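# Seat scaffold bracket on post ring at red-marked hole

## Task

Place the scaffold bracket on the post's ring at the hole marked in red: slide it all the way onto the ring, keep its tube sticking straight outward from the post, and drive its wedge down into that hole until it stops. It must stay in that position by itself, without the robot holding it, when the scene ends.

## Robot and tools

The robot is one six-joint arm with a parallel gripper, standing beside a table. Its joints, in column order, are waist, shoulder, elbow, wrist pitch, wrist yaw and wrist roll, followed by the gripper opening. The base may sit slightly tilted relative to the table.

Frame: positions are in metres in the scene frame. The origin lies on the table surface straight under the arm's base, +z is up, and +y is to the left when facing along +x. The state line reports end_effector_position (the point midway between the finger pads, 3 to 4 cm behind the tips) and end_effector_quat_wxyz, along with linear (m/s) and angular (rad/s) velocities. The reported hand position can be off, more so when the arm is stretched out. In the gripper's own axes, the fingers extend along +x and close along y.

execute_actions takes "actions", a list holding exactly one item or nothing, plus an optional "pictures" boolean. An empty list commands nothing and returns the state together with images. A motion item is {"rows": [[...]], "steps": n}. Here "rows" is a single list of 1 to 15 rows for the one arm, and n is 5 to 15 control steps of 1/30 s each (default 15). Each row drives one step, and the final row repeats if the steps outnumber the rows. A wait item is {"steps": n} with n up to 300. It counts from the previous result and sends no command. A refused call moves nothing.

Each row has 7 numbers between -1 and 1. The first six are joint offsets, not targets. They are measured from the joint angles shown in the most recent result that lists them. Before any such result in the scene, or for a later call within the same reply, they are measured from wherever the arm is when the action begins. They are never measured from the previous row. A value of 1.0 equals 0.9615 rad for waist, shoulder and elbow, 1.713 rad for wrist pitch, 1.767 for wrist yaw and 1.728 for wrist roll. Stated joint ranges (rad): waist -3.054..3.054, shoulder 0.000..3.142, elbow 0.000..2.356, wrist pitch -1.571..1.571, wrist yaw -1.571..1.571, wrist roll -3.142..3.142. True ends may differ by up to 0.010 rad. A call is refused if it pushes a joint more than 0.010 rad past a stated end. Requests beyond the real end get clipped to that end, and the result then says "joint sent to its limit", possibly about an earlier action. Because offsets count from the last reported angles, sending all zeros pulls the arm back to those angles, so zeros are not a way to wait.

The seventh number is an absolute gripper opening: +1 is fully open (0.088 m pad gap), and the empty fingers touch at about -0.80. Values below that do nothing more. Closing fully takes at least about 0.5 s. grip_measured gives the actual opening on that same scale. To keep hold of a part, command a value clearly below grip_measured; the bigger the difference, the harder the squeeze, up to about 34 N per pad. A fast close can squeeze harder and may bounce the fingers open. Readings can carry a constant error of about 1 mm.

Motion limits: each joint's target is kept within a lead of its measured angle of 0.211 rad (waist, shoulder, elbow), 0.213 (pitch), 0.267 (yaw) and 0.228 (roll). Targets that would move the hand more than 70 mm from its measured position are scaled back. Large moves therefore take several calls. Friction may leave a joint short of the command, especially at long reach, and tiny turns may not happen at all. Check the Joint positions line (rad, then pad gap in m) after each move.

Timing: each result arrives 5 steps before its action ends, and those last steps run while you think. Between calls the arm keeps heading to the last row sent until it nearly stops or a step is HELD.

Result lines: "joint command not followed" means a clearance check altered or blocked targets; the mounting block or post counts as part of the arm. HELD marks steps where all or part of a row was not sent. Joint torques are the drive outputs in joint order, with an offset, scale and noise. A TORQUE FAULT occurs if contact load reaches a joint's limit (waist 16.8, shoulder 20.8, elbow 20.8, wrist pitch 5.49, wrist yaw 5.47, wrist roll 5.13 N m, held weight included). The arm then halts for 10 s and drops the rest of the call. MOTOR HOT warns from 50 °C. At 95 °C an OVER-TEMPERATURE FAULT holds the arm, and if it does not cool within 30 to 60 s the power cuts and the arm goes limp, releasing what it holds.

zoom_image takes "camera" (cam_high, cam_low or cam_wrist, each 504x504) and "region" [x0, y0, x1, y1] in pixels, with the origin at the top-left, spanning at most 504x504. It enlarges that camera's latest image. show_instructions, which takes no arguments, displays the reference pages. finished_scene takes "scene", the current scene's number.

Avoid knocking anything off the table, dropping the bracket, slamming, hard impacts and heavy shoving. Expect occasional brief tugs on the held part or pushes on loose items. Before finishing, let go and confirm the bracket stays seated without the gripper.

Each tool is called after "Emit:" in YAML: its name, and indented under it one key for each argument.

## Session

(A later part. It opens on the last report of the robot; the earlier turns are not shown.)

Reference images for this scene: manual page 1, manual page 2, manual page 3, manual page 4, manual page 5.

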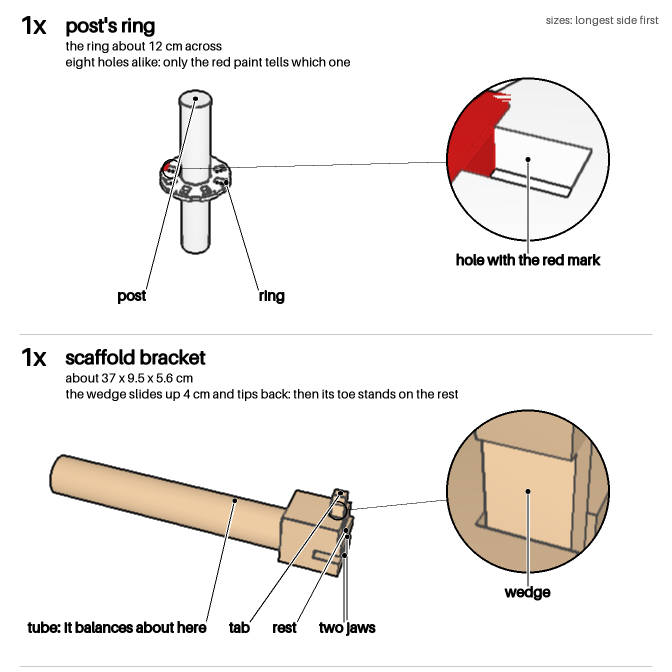

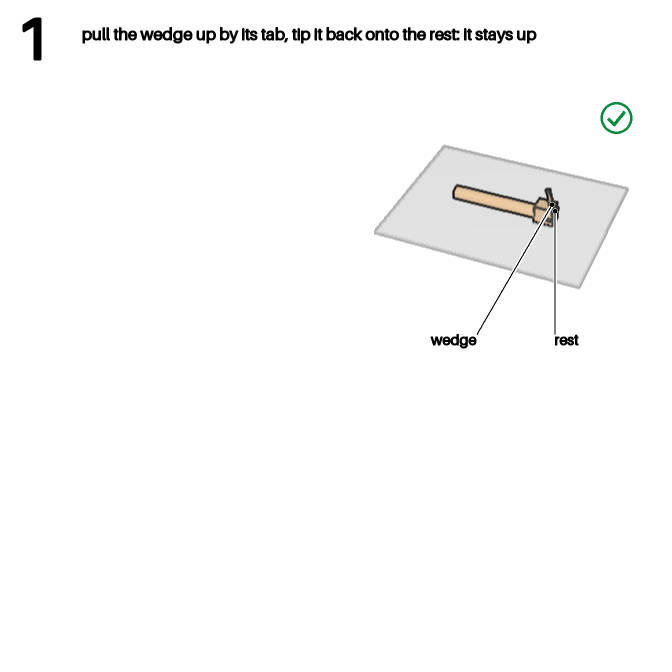

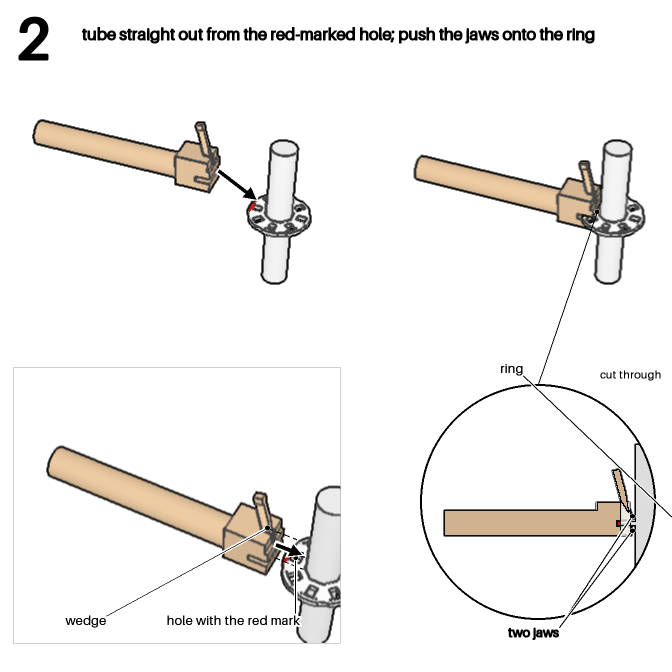

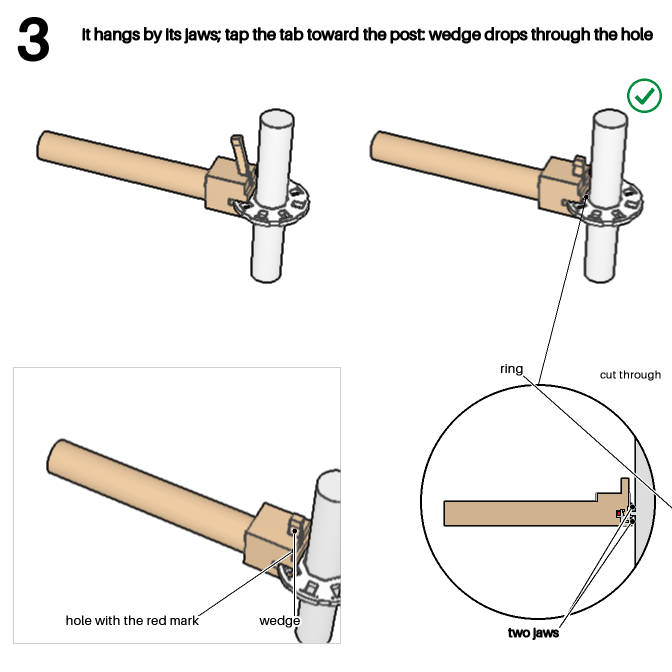

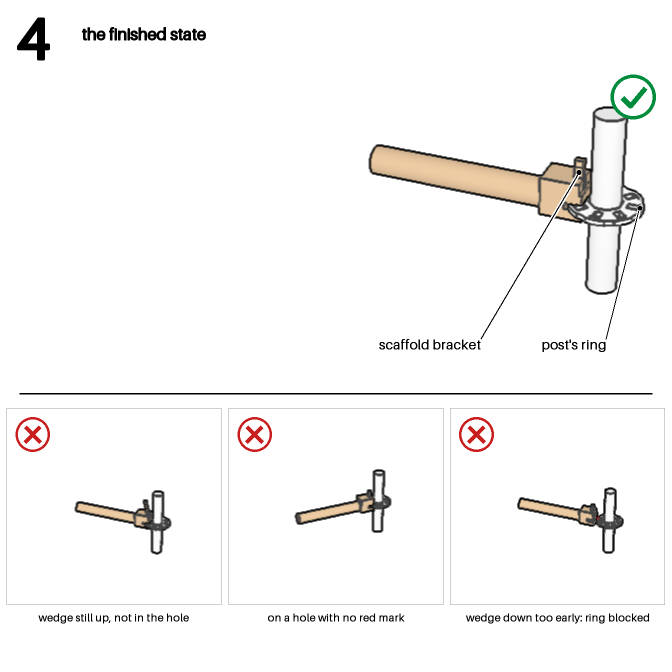

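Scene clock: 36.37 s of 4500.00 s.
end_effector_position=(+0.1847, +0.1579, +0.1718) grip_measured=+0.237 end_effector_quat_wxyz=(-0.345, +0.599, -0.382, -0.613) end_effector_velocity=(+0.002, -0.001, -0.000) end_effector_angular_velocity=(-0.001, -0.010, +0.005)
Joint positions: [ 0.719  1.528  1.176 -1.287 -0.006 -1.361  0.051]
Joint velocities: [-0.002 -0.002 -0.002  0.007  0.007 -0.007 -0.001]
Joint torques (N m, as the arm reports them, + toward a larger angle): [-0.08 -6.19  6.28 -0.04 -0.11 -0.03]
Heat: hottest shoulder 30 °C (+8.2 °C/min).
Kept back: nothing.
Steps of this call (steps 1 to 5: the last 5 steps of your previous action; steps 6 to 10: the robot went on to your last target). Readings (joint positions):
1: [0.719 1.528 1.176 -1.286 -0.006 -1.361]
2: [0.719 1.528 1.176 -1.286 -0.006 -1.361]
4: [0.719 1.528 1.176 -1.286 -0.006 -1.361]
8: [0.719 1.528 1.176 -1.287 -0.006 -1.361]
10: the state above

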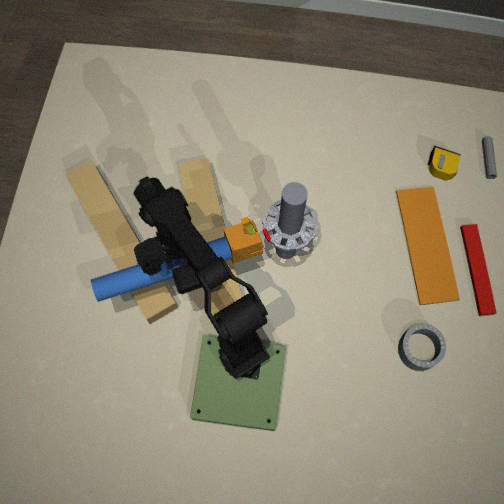

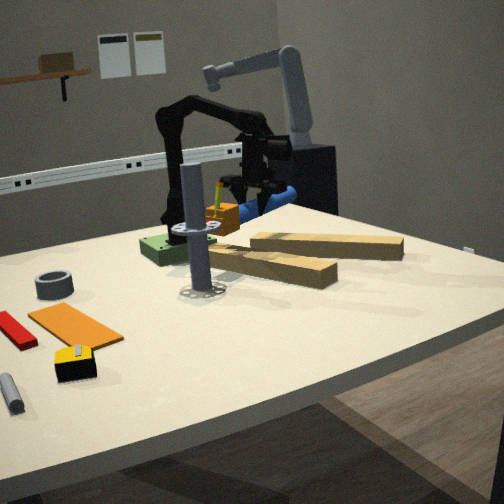

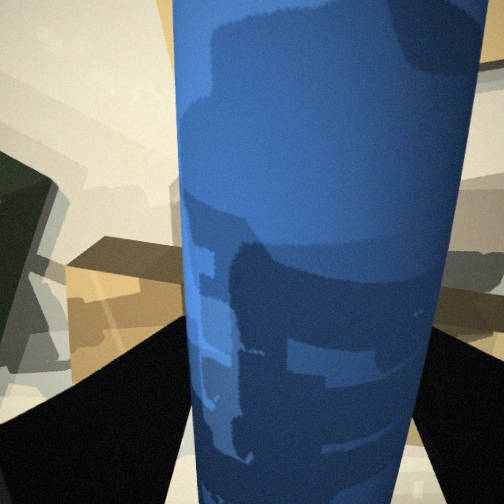

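Emit:
execute_actions:
  actions:
    - {"rows": [[-0.085, -0.016, 0.004, -0.01, 0, -0.0475, -0.3]], "steps": 15}

Emit:
execute_actions:
  actions:
    - {"steps": 8}
  pictures: true

Emit:
zoom_image:
  camera: "cam_low"
  region: [170, 180, 270, 255]

Emit:
zoom_image:
  camera: "cam_high"
  region: [210, 195, 310, 270]

Scene clock: 37.77 s of 4500.00 s.
end_effector_position=(+0.1900, +0.1471, +0.1724) grip_measured=+0.235 end_effector_quat_wxyz=(-0.342, +0.591, -0.379, -0.625) end_effector_velocity=(-0.007, -0.002, -0.001) end_effector_angular_velocity=(+0.002, +0.035, +0.003)
Joint positions: [ 0.657  1.527  1.176 -1.299 -0.028 -1.432  0.051]
Joint velocities: [-0.002 -0.002 -0.007 -0.022 -0.022 -0.007 -0.   ]
Joint torques (N m, as the arm reports them, + toward a larger angle): [-1.96 -7.42  4.84  0.04  0.78 -0.3 ]
Heat: hottest shoulder 30 °C (+7.9 °C/min).
Steps of this call (steps 1 to 15: the robot went on to your last target; steps 16 to 32: nothing new was sent; steps 33 to 42: the first 10 steps of this action). Readings (joint positions):
33: [0.712 1.528 1.176 -1.288 -0.012 -1.377]
34: [0.695 1.528 1.176 -1.291 -0.016 -1.401]
36: [0.661 1.528 1.176 -1.294 -0.020 -1.422]
40: [0.657 1.527 1.176 -1.299 -0.028 -1.432]
42: the state above

Scene clock: 38.03 s of 4500.00 s.
end_effector_position=(+0.1898, +0.1470, +0.1724) grip_measured=+0.235 end_effector_quat_wxyz=(-0.341, +0.591, -0.379, -0.625) end_effector_velocity=(-0.002, -0.002, +0.000) end_effector_angular_velocity=(-0.009, +0.002, +0.025)
Joint positions: [ 0.656  1.527  1.176 -1.3   -0.028 -1.434  0.051]
Joint velocities: [ 0.002 -0.002 -0.002 -0.007  0.007 -0.022 -0.   ]
Joint torques (N m, as the arm reports them, + toward a larger angle): [-1.99 -7.42  4.81  0.06  0.82 -0.32]
Heat: hottest shoulder 30 °C (+7.9 °C/min).
Kept back: nothing.
Steps of this call (steps 1 to 5: the last 5 steps of your previous action; steps 6 to 8: the robot went on to your last target). Readings (joint positions):
1: [0.657 1.527 1.176 -1.300 -0.028 -1.433]
2: [0.657 1.527 1.176 -1.300 -0.028 -1.433]
4: [0.657 1.527 1.176 -1.300 -0.028 -1.434]
8: the state above

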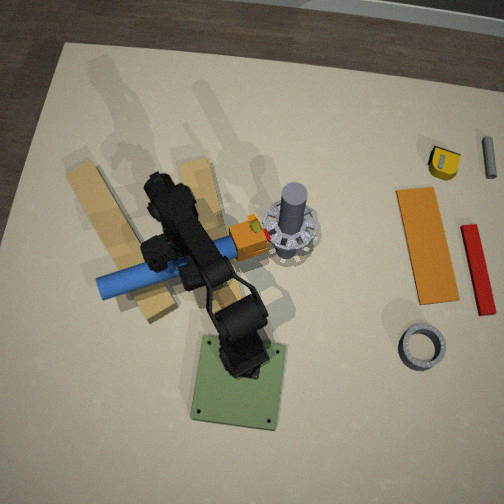

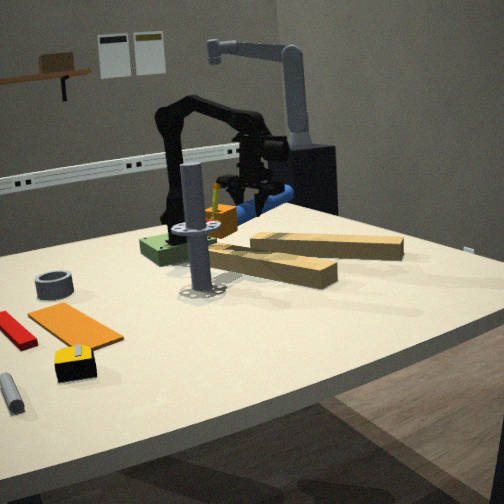

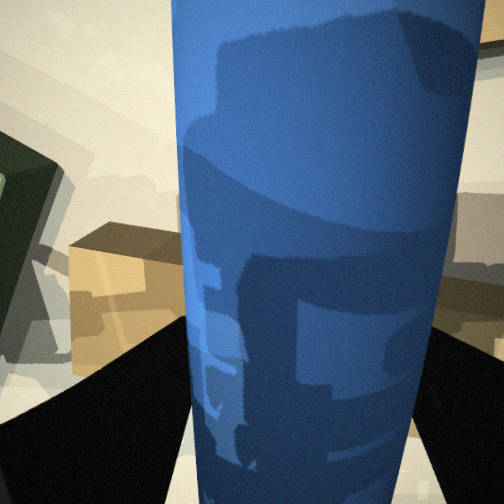

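Region (170, 180, 270, 255) of cam_low's 504x504 image, scaled by 5.040, with more detail than that image has; it fills the top 378 rows of this view, and the rest is white.

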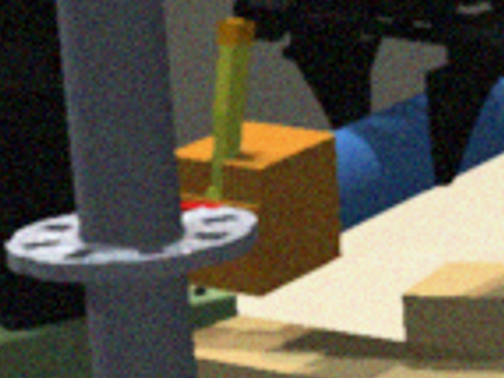

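Region (210, 195, 310, 270) of cam_high's 504x504 image, scaled by 5.040, with more detail than that image has; it fills the top 378 rows of this view, and the rest is white.

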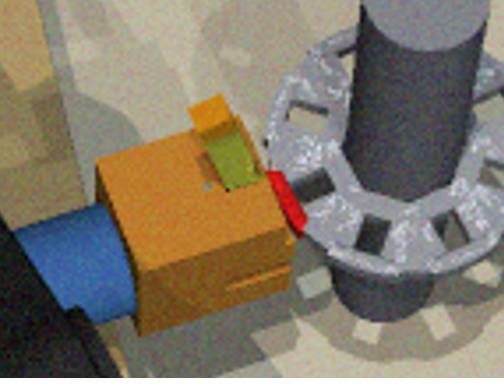

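Emit:
execute_actions:
  actions:
    - {"rows": [[0.030, 0, 0, 0, 0.016, 0.022, -0.3],[0.030, 0, 0, 0, 0.016, 0.022, -0.3],[0.030, 0, 0, 0, 0.016, 0.022, -0.3],[0.030, 0, 0, 0, 0.016, 0.022, -0.3],[0.030, -0.008, 0.064, -0.012, 0.016, 0.022, -0.3]], "steps": 15}

Emit:
execute_actions:
  actions:
    - {"steps": 10}
  pictures: true

Emit:
zoom_image:
  camera: "cam_low"
  region: [170, 180, 270, 255]

Emit:
zoom_image:
  camera: "cam_high"
  region: [210, 195, 310, 270]

Scene clock: 38.93 s of 4500.00 s.
end_effector_position=(+0.1935, +0.1538, +0.1809) grip_measured=+0.235 end_effector_quat_wxyz=(-0.349, +0.600, -0.376, -0.614) end_effector_velocity=(+0.021, +0.016, +0.030) end_effector_angular_velocity=(+0.065, -0.095, -0.004)
Joint positions: [ 0.682  1.531  1.215 -1.31  -0.008 -1.4    0.051]
Joint velocities: [ 0.002 -0.002  0.12  -0.007  0.007  0.007 -0.   ]
Joint torques (N m, as the arm reports them, + toward a larger angle): [ 0.22 -7.19  5.69 -0.2   0.18  0.07]
Heat: hottest shoulder 30 °C (+7.7 °C/min).
Steps of this call (steps 1 to 15: the robot went on to your last target; steps 16 to 17: nothing new was sent; steps 18 to 27: the first 10 steps of this action). Readings (joint positions):
18: [0.659 1.527 1.176 -1.300 -0.025 -1.431]
19: [0.665 1.528 1.175 -1.300 -0.016 -1.423]
21: [0.674 1.529 1.174 -1.300 -0.008 -1.410]
25: [0.681 1.531 1.201 -1.310 -0.008 -1.401]
27: the state above

Scene clock: 39.27 s of 4500.00 s.
end_effector_position=(+0.1931, +0.1536, +0.1819) grip_measured=+0.235 end_effector_quat_wxyz=(-0.348, +0.600, -0.377, -0.614) end_effector_velocity=(-0.001, -0.000, +0.001) end_effector_angular_velocity=(+0.005, +0.007, +0.005)
Joint positions: [ 0.682  1.531  1.219 -1.316 -0.008 -1.398  0.051]
Joint velocities: [-0.002 -0.002  0.002 -0.007 -0.007 -0.007  0.   ]
Joint torques (N m, as the arm reports them, + toward a larger angle): [ 0.18 -7.22  6.24  0.07  0.21  0.06]
Heat: hottest shoulder 30 °C (+7.6 °C/min).
Kept back: nothing.
Steps of this call (steps 1 to 5: the last 5 steps of your previous action; steps 6 to 10: the robot went on to your last target). Readings (joint positions):
1: [0.682 1.531 1.217 -1.311 -0.008 -1.400]
2: [0.682 1.531 1.218 -1.312 -0.008 -1.399]
4: [0.682 1.531 1.219 -1.316 -0.008 -1.398]
8: [0.682 1.531 1.219 -1.316 -0.008 -1.398]
10: the state above

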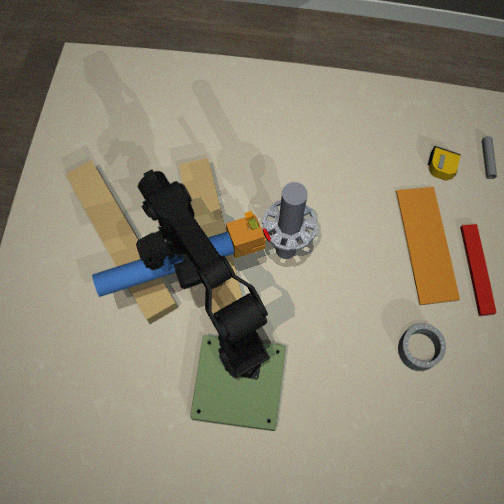

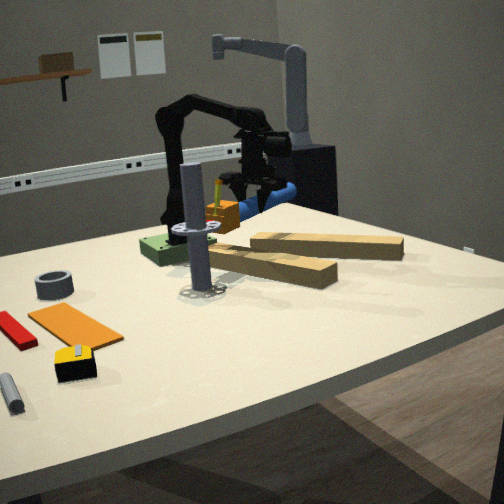

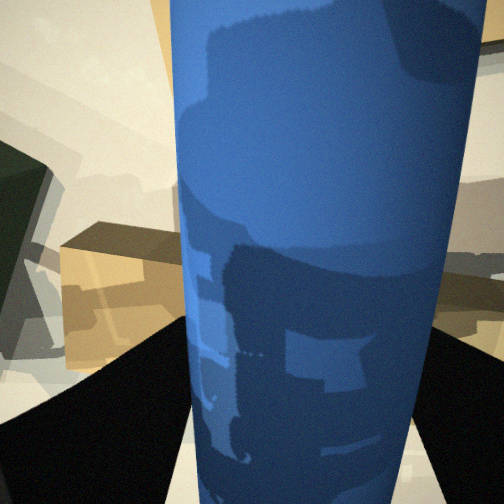

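Region (170, 180, 270, 255) of cam_low's 504x504 image, scaled by 5.040, with more detail than that image has; it fills the top 378 rows of this view, and the rest is white.

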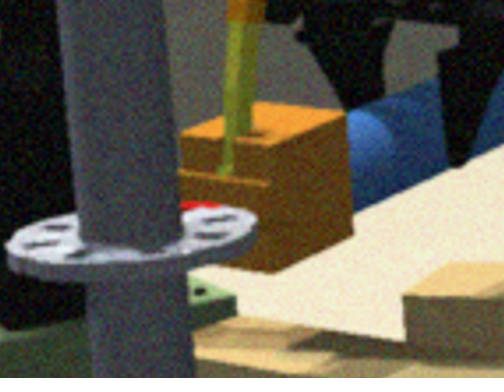

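Region (210, 195, 310, 270) of cam_high's 504x504 image, scaled by 5.040, with more detail than that image has; it fills the top 378 rows of this view, and the rest is white.

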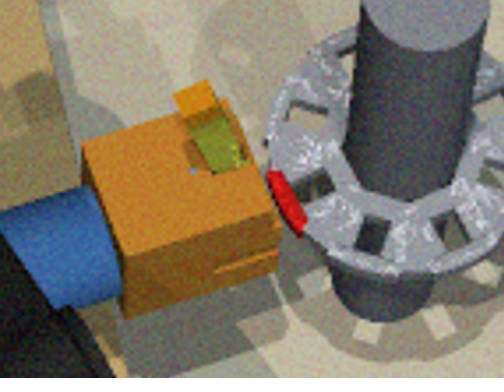

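Emit:
execute_actions:
  actions:
    - {"rows": [[0.012, -0.028, -0.004, 0, 0.006, 0.006, -0.3]], "steps": 12}

Emit:
execute_actions:
  actions:
    - {"rows": [[-0.03, -0.004, 0, 0, 0, -0.016, -0.3],[-0.05, -0.007, 0, 0, 0, -0.027, -0.3],[-0.07, -0.01, 0, 0, 0, -0.038, -0.3],[-0.086, -0.012, 0, -0.005, 0, -0.048, -0.3]], "steps": 15}

Emit:
execute_actions:
  actions:
    - {"steps": 8}
  pictures: true

Emit:
zoom_image:
  camera: "cam_low"
  region: [170, 180, 270, 255]

Emit:
zoom_image:
  camera: "cam_high"
  region: [210, 195, 310, 270]

Scene clock: 40.30 s of 4500.00 s.
end_effector_position=(+0.1906, +0.1541, +0.1823) grip_measured=+0.235 end_effector_quat_wxyz=(-0.348, +0.601, -0.376, -0.613) end_effector_velocity=(-0.006, -0.002, -0.001) end_effector_angular_velocity=(-0.002, +0.014, -0.005)
Joint positions: [ 0.691  1.523  1.212 -1.316 -0.005 -1.391  0.051]
Joint velocities: [ 0.002 -0.012 -0.017 -0.007 -0.007  0.007 -0.   ]
Joint torques (N m, as the arm reports them, + toward a larger angle): [ 0.14 -7.83  4.76  0.33  0.2   0.06]
Heat: hottest shoulder 30 °C (+7.4 °C/min).
Steps of this call (steps 1 to 15: the robot went on to your last target; steps 16 to 24: nothing new was sent; steps 25 to 31: the first 7 steps of this action). Readings (joint positions):
25: [0.683 1.530 1.218 -1.316 -0.007 -1.397]
26: [0.685 1.529 1.217 -1.316 -0.006 -1.394]
28: [0.689 1.525 1.214 -1.316 -0.005 -1.392]
31: the state above

Scene clock: 40.80 s of 4500.00 s.
end_effector_position=(+0.1929, +0.1476, +0.1819) grip_measured=+0.234 end_effector_quat_wxyz=(-0.347, +0.589, -0.369, -0.630) end_effector_velocity=(-0.005, -0.002, +0.002) end_effector_angular_velocity=(+0.022, +0.035, +0.018)
Joint positions: [ 0.641  1.521  1.208 -1.322 -0.044 -1.455  0.05 ]
Joint velocities: [-0.017 -0.007 -0.002 -0.022 -0.037 -0.037 -0.   ]
Joint torques (N m, as the arm reports them, + toward a larger angle): [-3.08 -7.    4.62  0.24  1.52 -0.47]
Heat: hottest shoulder 30 °C (+7.4 °C/min).
Steps of this call (steps 1 to 5: the last 5 steps of your previous action; steps 6 to 15: the first 10 steps of this action, its rows measured from where the robot was after step 5). Readings (joint positions):
5: [0.691 1.522 1.211 -1.316 -0.005 -1.390]
6: [0.689 1.522 1.211 -1.316 -0.005 -1.394]
7: [0.682 1.522 1.210 -1.316 -0.007 -1.406]
9: [0.656 1.522 1.209 -1.316 -0.021 -1.432]
13: [0.642 1.521 1.208 -1.321 -0.042 -1.452]
15: the state above

Scene clock: 41.07 s of 4500.00 s.
end_effector_position=(+0.1928, +0.1475, +0.1819) grip_measured=+0.234 end_effector_quat_wxyz=(-0.347, +0.588, -0.369, -0.631) end_effector_velocity=(-0.003, -0.001, -0.002) end_effector_angular_velocity=(-0.004, +0.018, -0.010)
Joint positions: [ 0.64   1.521  1.208 -1.323 -0.046 -1.458  0.05 ]
Joint velocities: [-0.002  0.002 -0.007 -0.007 -0.007  0.007  0.   ]
Joint torques (N m, as the arm reports them, + toward a larger angle): [-3.22 -6.93  4.72  0.21  1.6  -0.48]
Heat: hottest shoulder 30 °C (+7.3 °C/min).
Kept back: nothing.
Steps of this call (steps 1 to 5: the last 5 steps of your previous action; steps 6 to 8: the robot went on to your last target). Readings (joint positions):
1: [0.640 1.521 1.208 -1.323 -0.045 -1.456]
2: [0.640 1.521 1.208 -1.323 -0.045 -1.457]
4: [0.640 1.521 1.208 -1.323 -0.045 -1.457]
8: the state above

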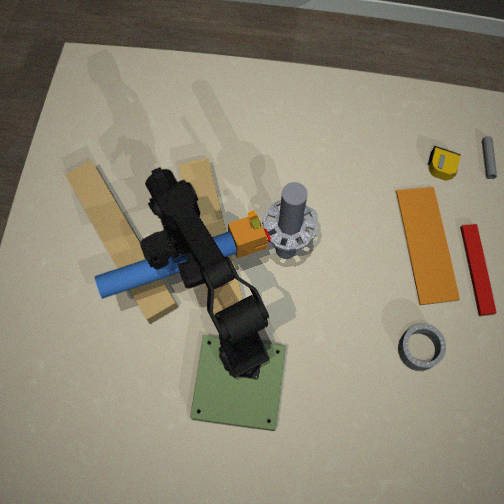

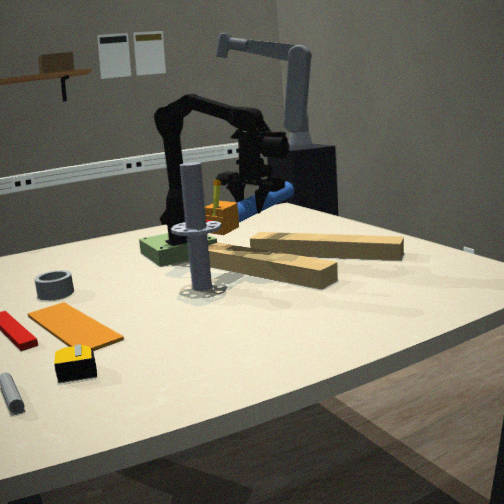

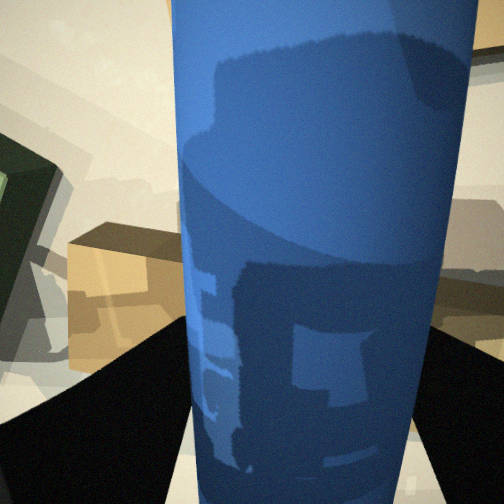

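Region (170, 180, 270, 255) of cam_low's 504x504 image, scaled by 5.040, with more detail than that image has; it fills the top 378 rows of this view, and the rest is white.

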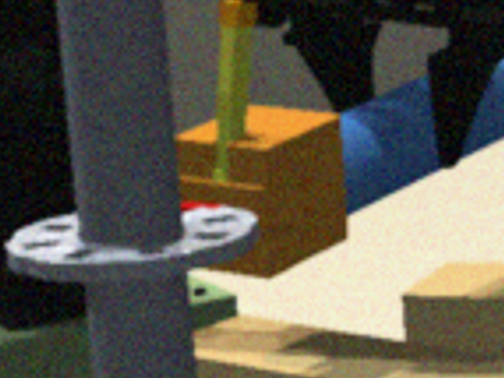

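Region (210, 195, 310, 270) of cam_high's 504x504 image, scaled by 5.040, with more detail than that image has; it fills the top 378 rows of this view, and the rest is white.

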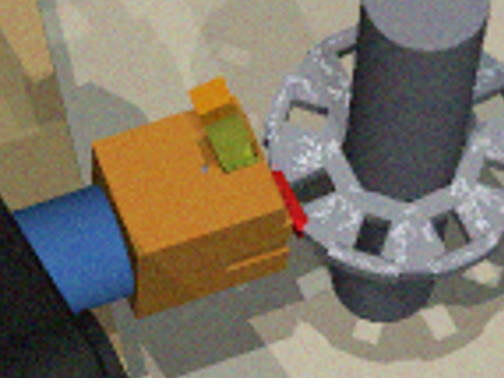

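Emit:
execute_actions:
  actions:
    - {"rows": [[0.057, 0, 0, 0, 0.026, 0.042, -0.3],[0.057, 0, 0, 0, 0.026, 0.042, -0.3],[0.057, 0, 0, 0, 0.026, 0.042, -0.3],[0.057, 0, 0, 0, 0.026, 0.042, -0.3],[0.057, 0, 0, 0, 0.026, 0.042, -0.3],[0.057, -0.036, 0.025, -0.008, 0.026, 0.042, -0.3]], "steps": 15}

Emit:
execute_actions:
  actions:
    - {"steps": 10}
  pictures: true

Emit:
zoom_image:
  camera: "cam_low"
  region: [170, 180, 270, 255]

Emit:
zoom_image:
  camera: "cam_high"
  region: [210, 195, 310, 270]

Scene clock: 41.83 s of 4500.00 s.
end_effector_position=(+0.1871, +0.1512, +0.1844) grip_measured=+0.234 end_effector_quat_wxyz=(-0.347, +0.600, -0.379, -0.613) end_effector_velocity=(+0.003, -0.001, +0.036) end_effector_angular_velocity=(+0.066, -0.119, -0.018)
Joint positions: [ 0.691  1.509  1.208 -1.331 -0.006 -1.39   0.05 ]
Joint velocities: [ 0.002 -0.11   0.046 -0.022  0.022  0.022 -0.   ]
Joint torques (N m, as the arm reports them, + toward a larger angle): [ 0.11 -7.32  6.33  0.11  0.12  0.06]
Heat: hottest shoulder 30 °C (+7.2 °C/min).
Steps of this call (steps 1 to 13: the robot went on to your last target; steps 14 to 23: the first 10 steps of this action). Readings (joint positions):
14: [0.645 1.521 1.208 -1.322 -0.038 -1.450]
15: [0.658 1.522 1.208 -1.321 -0.020 -1.434]
17: [0.677 1.524 1.206 -1.321 -0.007 -1.409]
21: [0.690 1.517 1.206 -1.326 -0.006 -1.393]
23: the state above

Scene clock: 42.17 s of 4500.00 s.
end_effector_position=(+0.1875, +0.1518, +0.1869) grip_measured=+0.234 end_effector_quat_wxyz=(-0.351, +0.601, -0.376, -0.612) end_effector_velocity=(+0.000, +0.001, -0.000) end_effector_angular_velocity=(+0.011, -0.001, +0.019)
Joint positions: [ 0.691  1.504  1.213 -1.332 -0.006 -1.388  0.05 ]
Joint velocities: [-0.002 -0.002 -0.002  0.007 -0.007 -0.022 -0.   ]
Joint torques (N m, as the arm reports them, + toward a larger angle): [ 0.21 -7.66  6.31  0.04  0.14  0.08]
Heat: hottest shoulder 30 °C (+7.1 °C/min).
Kept back: nothing.
Steps of this call (steps 1 to 5: the last 5 steps of your previous action; steps 6 to 10: the robot went on to your last target). Readings (joint positions):
1: [0.691 1.506 1.210 -1.331 -0.006 -1.389]
2: [0.691 1.505 1.212 -1.331 -0.006 -1.389]
4: [0.691 1.504 1.213 -1.331 -0.006 -1.388]
8: [0.691 1.504 1.213 -1.332 -0.006 -1.388]
10: the state above

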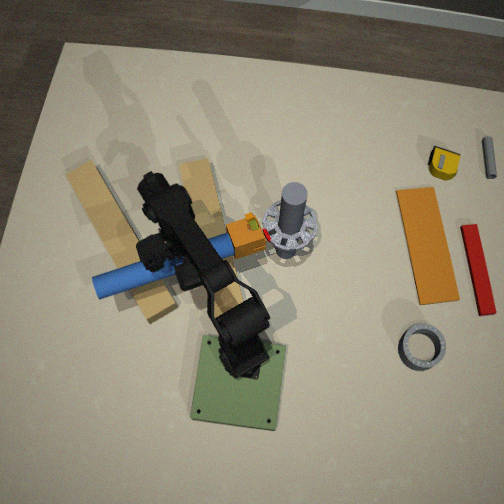

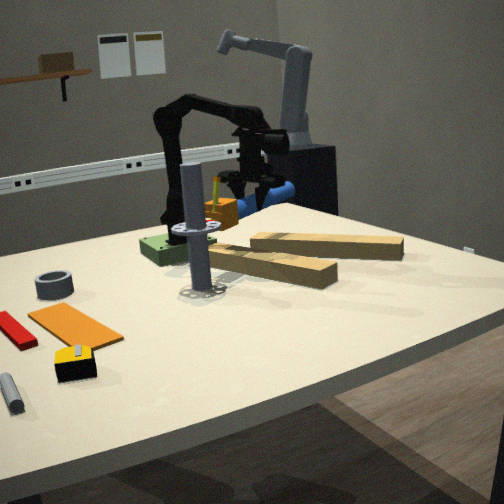

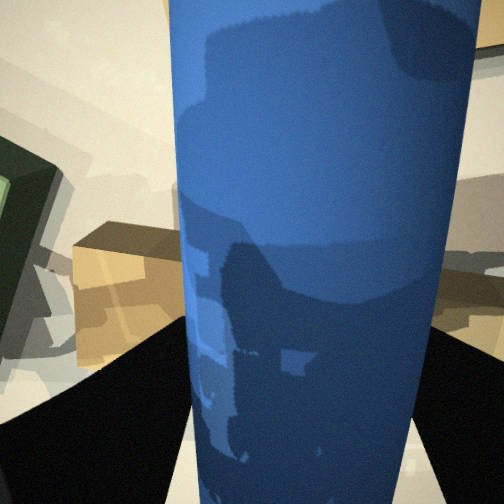

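Region (170, 180, 270, 255) of cam_low's 504x504 image, scaled by 5.040, with more detail than that image has; it fills the top 378 rows of this view, and the rest is white.

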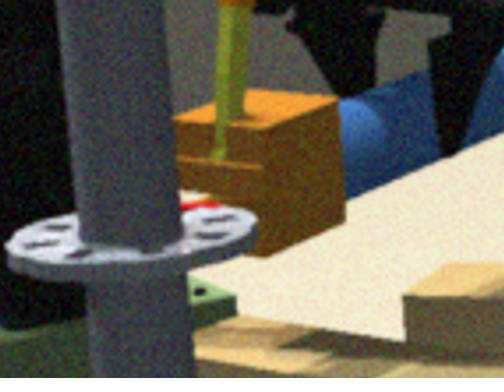

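Region (210, 195, 310, 270) of cam_high's 504x504 image, scaled by 5.040, with more detail than that image has; it fills the top 378 rows of this view, and the rest is white.

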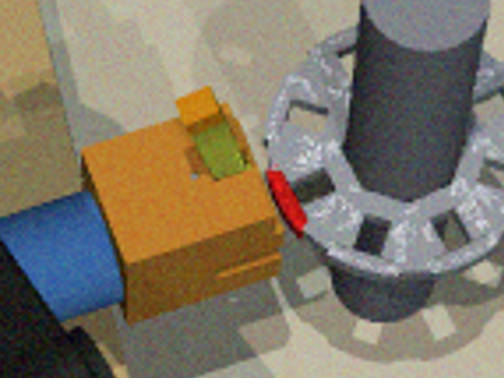

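Emit:
execute_actions:
  actions:
    - {"rows": [[-0.03, -0.004, 0, 0, 0, -0.016, -0.3],[-0.05, -0.008, 0, 0, 0, -0.027, -0.3],[-0.07, -0.012, 0, 0, 0, -0.038, -0.3],[-0.086, -0.016, 0, -0.005, 0, -0.048, -0.3]], "steps": 15}

Emit:
execute_actions:
  actions:
    - {"steps": 8}
  pictures: true

Emit:
zoom_image:
  camera: "cam_low"
  region: [170, 180, 270, 255]

Emit:
zoom_image:
  camera: "cam_high"
  region: [210, 195, 310, 270]

Scene clock: 43.00 s of 4500.00 s.
end_effector_position=(+0.1956, +0.1402, +0.1873) grip_measured=+0.234 end_effector_quat_wxyz=(-0.352, +0.596, -0.371, -0.619) end_effector_velocity=(-0.005, -0.003, +0.001) end_effector_angular_velocity=(-0.003, +0.018, +0.005)
Joint positions: [ 0.624  1.501  1.212 -1.332 -0.021 -1.46   0.05 ]
Joint velocities: [-0.002 -0.007 -0.002 -0.022 -0.007 -0.007 -0.   ]
Joint torques (N m, as the arm reports them, + toward a larger angle): [-1.45 -6.96  4.68 -0.13  0.54 -0.26]
Heat: hottest shoulder 30 °C (+7.0 °C/min).
Steps of this call (steps 1 to 15: the robot went on to your last target; steps 16 to 25: the first 10 steps of this action). Readings (joint positions):
16: [0.689 1.504 1.213 -1.332 -0.007 -1.392]
17: [0.682 1.504 1.213 -1.332 -0.009 -1.403]
19: [0.655 1.504 1.212 -1.331 -0.013 -1.432]
23: [0.625 1.501 1.212 -1.332 -0.021 -1.458]
25: the state above

Scene clock: 43.27 s of 4500.00 s.
end_effector_position=(+0.1955, +0.1400, +0.1875) grip_measured=+0.234 end_effector_quat_wxyz=(-0.352, +0.596, -0.371, -0.619) end_effector_velocity=(-0.003, +0.000, +0.000) end_effector_angular_velocity=(+0.002, +0.010, -0.005)
Joint positions: [ 0.623  1.5    1.212 -1.333 -0.022 -1.462  0.05 ]
Joint velocities: [ 0.002 -0.002 -0.002 -0.007 -0.007  0.007 -0.   ]
Joint torques (N m, as the arm reports them, + toward a larger angle): [-1.53 -7.    4.65 -0.12  0.54 -0.3 ]
Heat: hottest shoulder 30 °C (+6.9 °C/min).
Kept back: nothing.
Steps of this call (steps 1 to 5: the last 5 steps of your previous action; steps 6 to 8: the robot went on to your last target). Readings (joint positions):
1: [0.624 1.500 1.212 -1.332 -0.021 -1.460]
2: [0.623 1.500 1.212 -1.332 -0.022 -1.460]
4: [0.623 1.500 1.212 -1.333 -0.022 -1.461]
8: the state above

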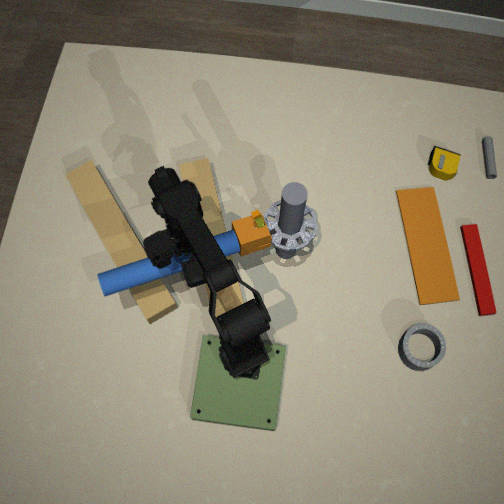

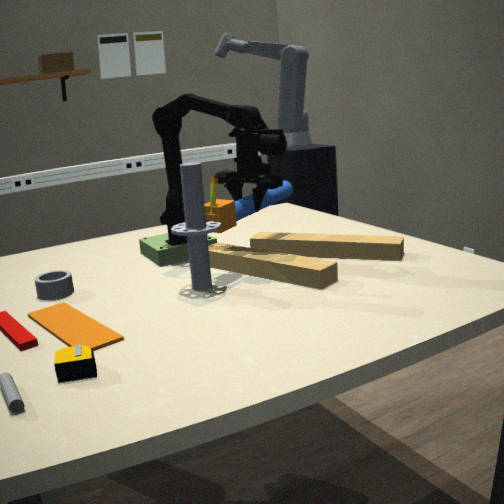

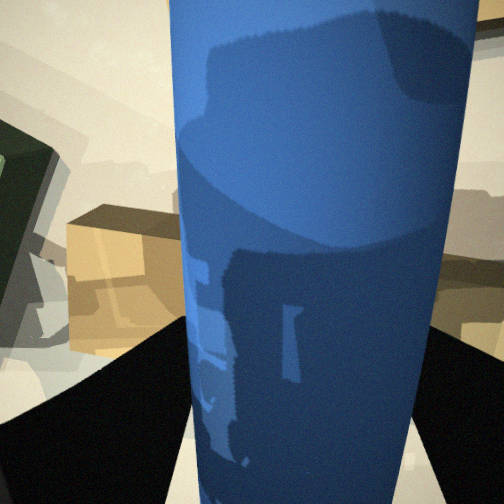

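Region (170, 180, 270, 255) of cam_low's 504x504 image, scaled by 5.040, with more detail than that image has; it fills the top 378 rows of this view, and the rest is white.

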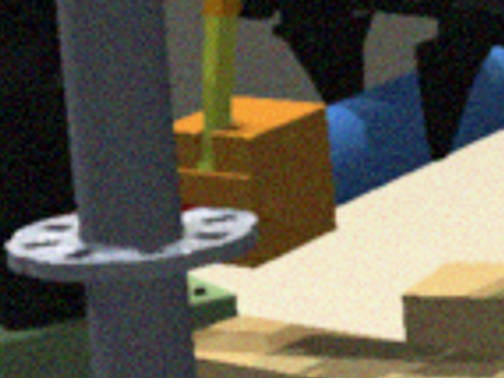

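Region (210, 195, 310, 270) of cam_high's 504x504 image, scaled by 5.040, with more detail than that image has; it fills the top 378 rows of this view, and the rest is white.

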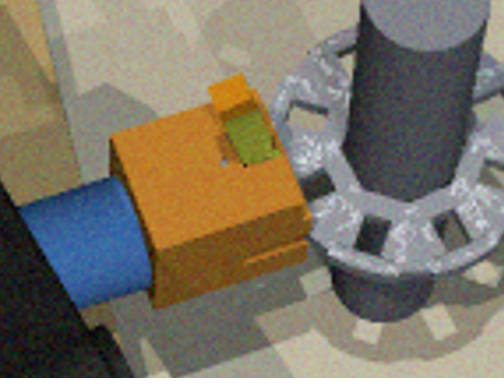

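Emit:
execute_actions:
  actions:
    - {"rows": [[-0.03, -0.004, 0, 0, 0.012, -0.016, -0.3],[-0.05, -0.008, 0, 0, 0.012, -0.027, -0.3],[-0.07, -0.012, 0, 0, 0.012, -0.038, -0.3],[-0.09, -0.016, 0.004, -0.005, 0.012, -0.046, -0.3]], "steps": 15}

Emit:
execute_actions:
  actions:
    - {"steps": 8}
  pictures: true

Emit:
zoom_image:
  camera: "cam_high"
  region: [210, 195, 310, 270]

Scene clock: 43.93 s of 4500.00 s.
end_effector_position=(+0.2063, +0.1224, +0.1874) grip_measured=+0.233 end_effector_quat_wxyz=(-0.353, +0.597, -0.373, -0.616) end_effector_velocity=(-0.000, +0.003, -0.001) end_effector_angular_velocity=(+0.021, +0.009, +0.004)
Joint positions: [ 0.544  1.499  1.211 -1.334 -0.012 -1.537  0.05 ]
Joint velocities: [-0.002  0.002 -0.002  0.007 -0.022 -0.007 -0.   ]
Joint torques (N m, as the arm reports them, + toward a larger angle): [-0.61 -7.26  4.91 -0.12  0.29 -0.07]
Heat: hottest shoulder 30 °C (+6.8 °C/min).
Steps of this call (steps 1 to 10: the robot went on to your last target; steps 11 to 20: the first 10 steps of this action). Readings (joint positions):
11: [0.622 1.500 1.212 -1.334 -0.024 -1.463]
12: [0.618 1.500 1.212 -1.334 -0.028 -1.470]
14: [0.596 1.499 1.212 -1.336 -0.032 -1.501]
18: [0.548 1.499 1.211 -1.333 -0.012 -1.533]
20: the state above

Scene clock: 44.20 s of 4500.00 s.
end_effector_position=(+0.2063, +0.1224, +0.1874) grip_measured=+0.234 end_effector_quat_wxyz=(-0.353, +0.597, -0.373, -0.616) end_effector_velocity=(-0.000, +0.000, -0.001) end_effector_angular_velocity=(+0.007, +0.002, -0.010)
Joint positions: [ 0.544  1.499  1.211 -1.334 -0.012 -1.537  0.05 ]
Joint velocities: [-0.002 -0.002 -0.007  0.007 -0.007  0.007  0.   ]
Joint torques (N m, as the arm reports them, + toward a larger angle): [-0.77 -7.37  4.9  -0.16  0.32 -0.16]
Heat: hottest shoulder 30 °C (+6.8 °C/min).
Kept back: nothing.
Steps of this call (steps 1 to 5: the last 5 steps of your previous action; steps 6 to 8: the robot went on to your last target). Readings (joint positions):
1: [0.544 1.499 1.211 -1.334 -0.012 -1.537]
2: [0.544 1.499 1.211 -1.334 -0.012 -1.537]
4: [0.544 1.499 1.211 -1.334 -0.012 -1.537]
8: the state above

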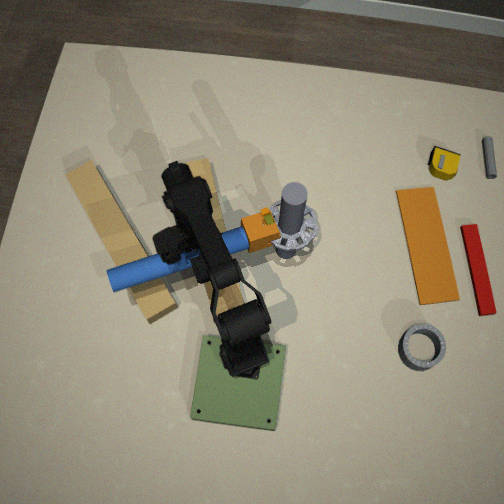

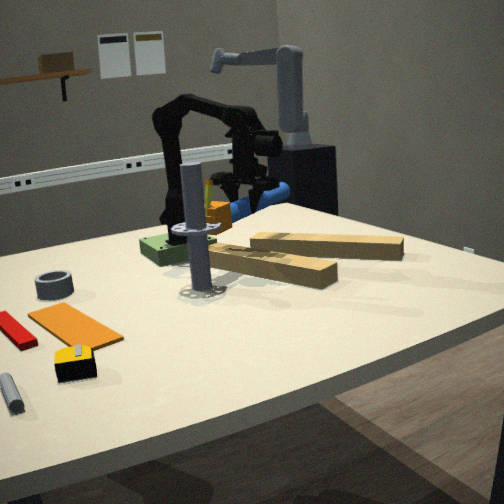

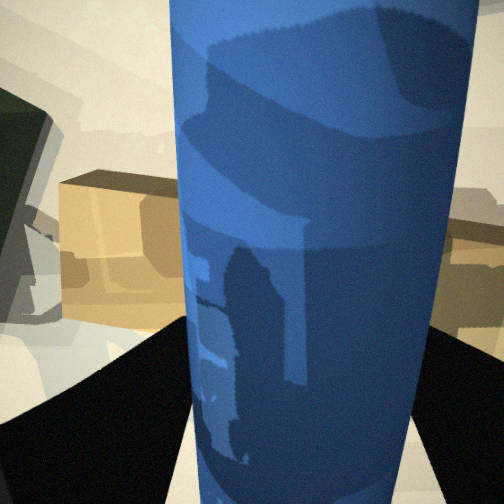

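Region (210, 195, 310, 270) of cam_high's 504x504 image, scaled by 5.040, with more detail than that image has; it fills the top 378 rows of this view, and the rest is white.

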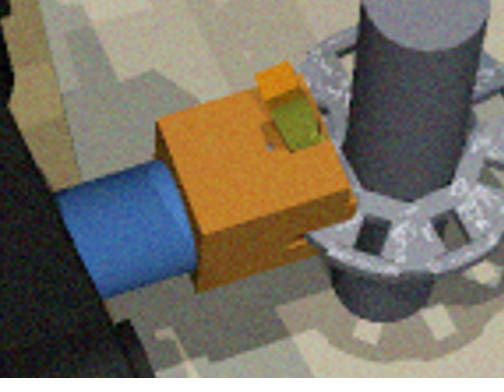

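Emit:
execute_actions:
  actions:
    - {"rows": [[-0.02, -0.002, 0, 0, 0.006, -0.011, -0.3],[-0.04, -0.004, 0, 0, 0.006, -0.022, -0.3],[-0.055, -0.006, 0, 0, 0.006, -0.03, -0.3]], "steps": 15}

Emit:
execute_actions:
  actions:
    - {"steps": 8}
  pictures: true

Emit:
zoom_image:
  camera: "cam_high"
  region: [210, 195, 310, 270]

Scene clock: 44.77 s of 4500.00 s.
end_effector_position=(+0.2063, +0.1193, +0.1867) grip_measured=+0.234 end_effector_quat_wxyz=(-0.352, +0.590, -0.368, -0.627) end_effector_velocity=(-0.003, -0.003, +0.001) end_effector_angular_velocity=(-0.001, +0.018, -0.000)
Joint positions: [ 0.518  1.499  1.207 -1.338 -0.035 -1.574  0.05 ]
Joint velocities: [-0.007 -0.002  0.002 -0.022 -0.007 -0.007 -0.   ]
Joint torques (N m, as the arm reports them, + toward a larger angle): [-2.81 -6.2   4.78  0.62  1.32 -0.42]
Heat: hottest shoulder 30 °C (+6.7 °C/min).
Steps of this call (steps 1 to 7: the robot went on to your last target; steps 8 to 17: the first 10 steps of this action). Readings (joint positions):
8: [0.543 1.499 1.211 -1.334 -0.012 -1.537]
9: [0.541 1.499 1.211 -1.334 -0.016 -1.540]
11: [0.527 1.499 1.210 -1.337 -0.030 -1.559]
15: [0.518 1.499 1.207 -1.338 -0.035 -1.574]
17: the state above

Scene clock: 45.03 s of 4500.00 s.
end_effector_position=(+0.2063, +0.1193, +0.1867) grip_measured=+0.234 end_effector_quat_wxyz=(-0.352, +0.590, -0.368, -0.627) end_effector_velocity=(-0.002, -0.001, +0.000) end_effector_angular_velocity=(+0.003, +0.010, +0.005)
Joint positions: [ 0.517  1.499  1.207 -1.338 -0.036 -1.574  0.05 ]
Joint velocities: [-0.002 -0.002 -0.002 -0.007 -0.007 -0.007 -0.   ]
Joint torques (N m, as the arm reports them, + toward a larger angle): [-2.74 -6.23  4.76  0.64  1.35 -0.44]
Heat: hottest shoulder 30 °C (+6.7 °C/min).
Kept back: nothing.
Steps of this call (steps 1 to 5: the last 5 steps of your previous action; steps 6 to 8: the robot went on to your last target). Readings (joint positions):
1: [0.518 1.499 1.207 -1.338 -0.036 -1.574]
2: [0.518 1.499 1.207 -1.338 -0.036 -1.574]
4: [0.518 1.499 1.207 -1.338 -0.036 -1.574]
8: the state above

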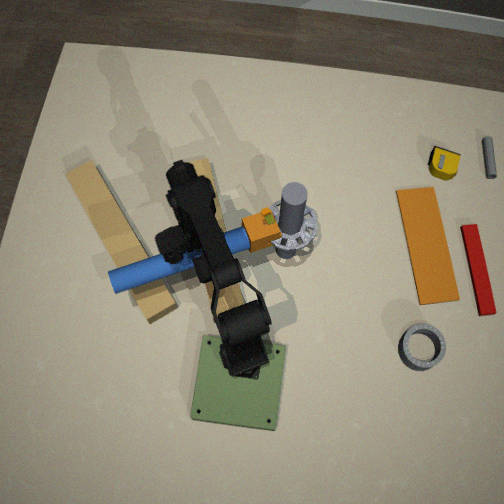

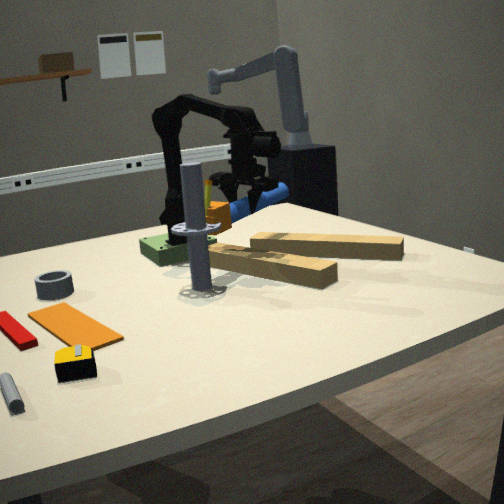

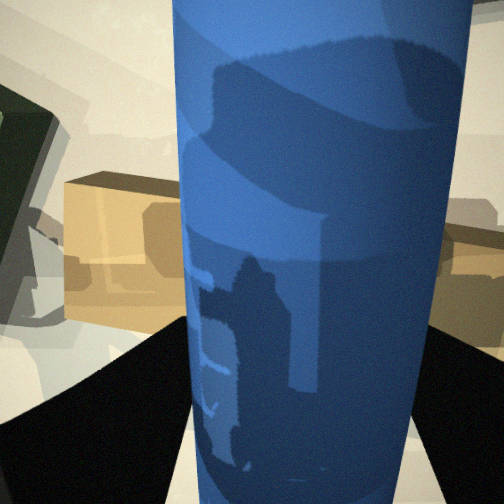

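Region (210, 195, 310, 270) of cam_high's 504x504 image, scaled by 5.040, with more detail than that image has; it fills the top 378 rows of this view, and the rest is white.

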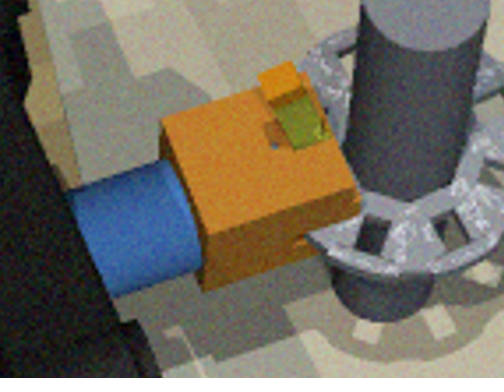

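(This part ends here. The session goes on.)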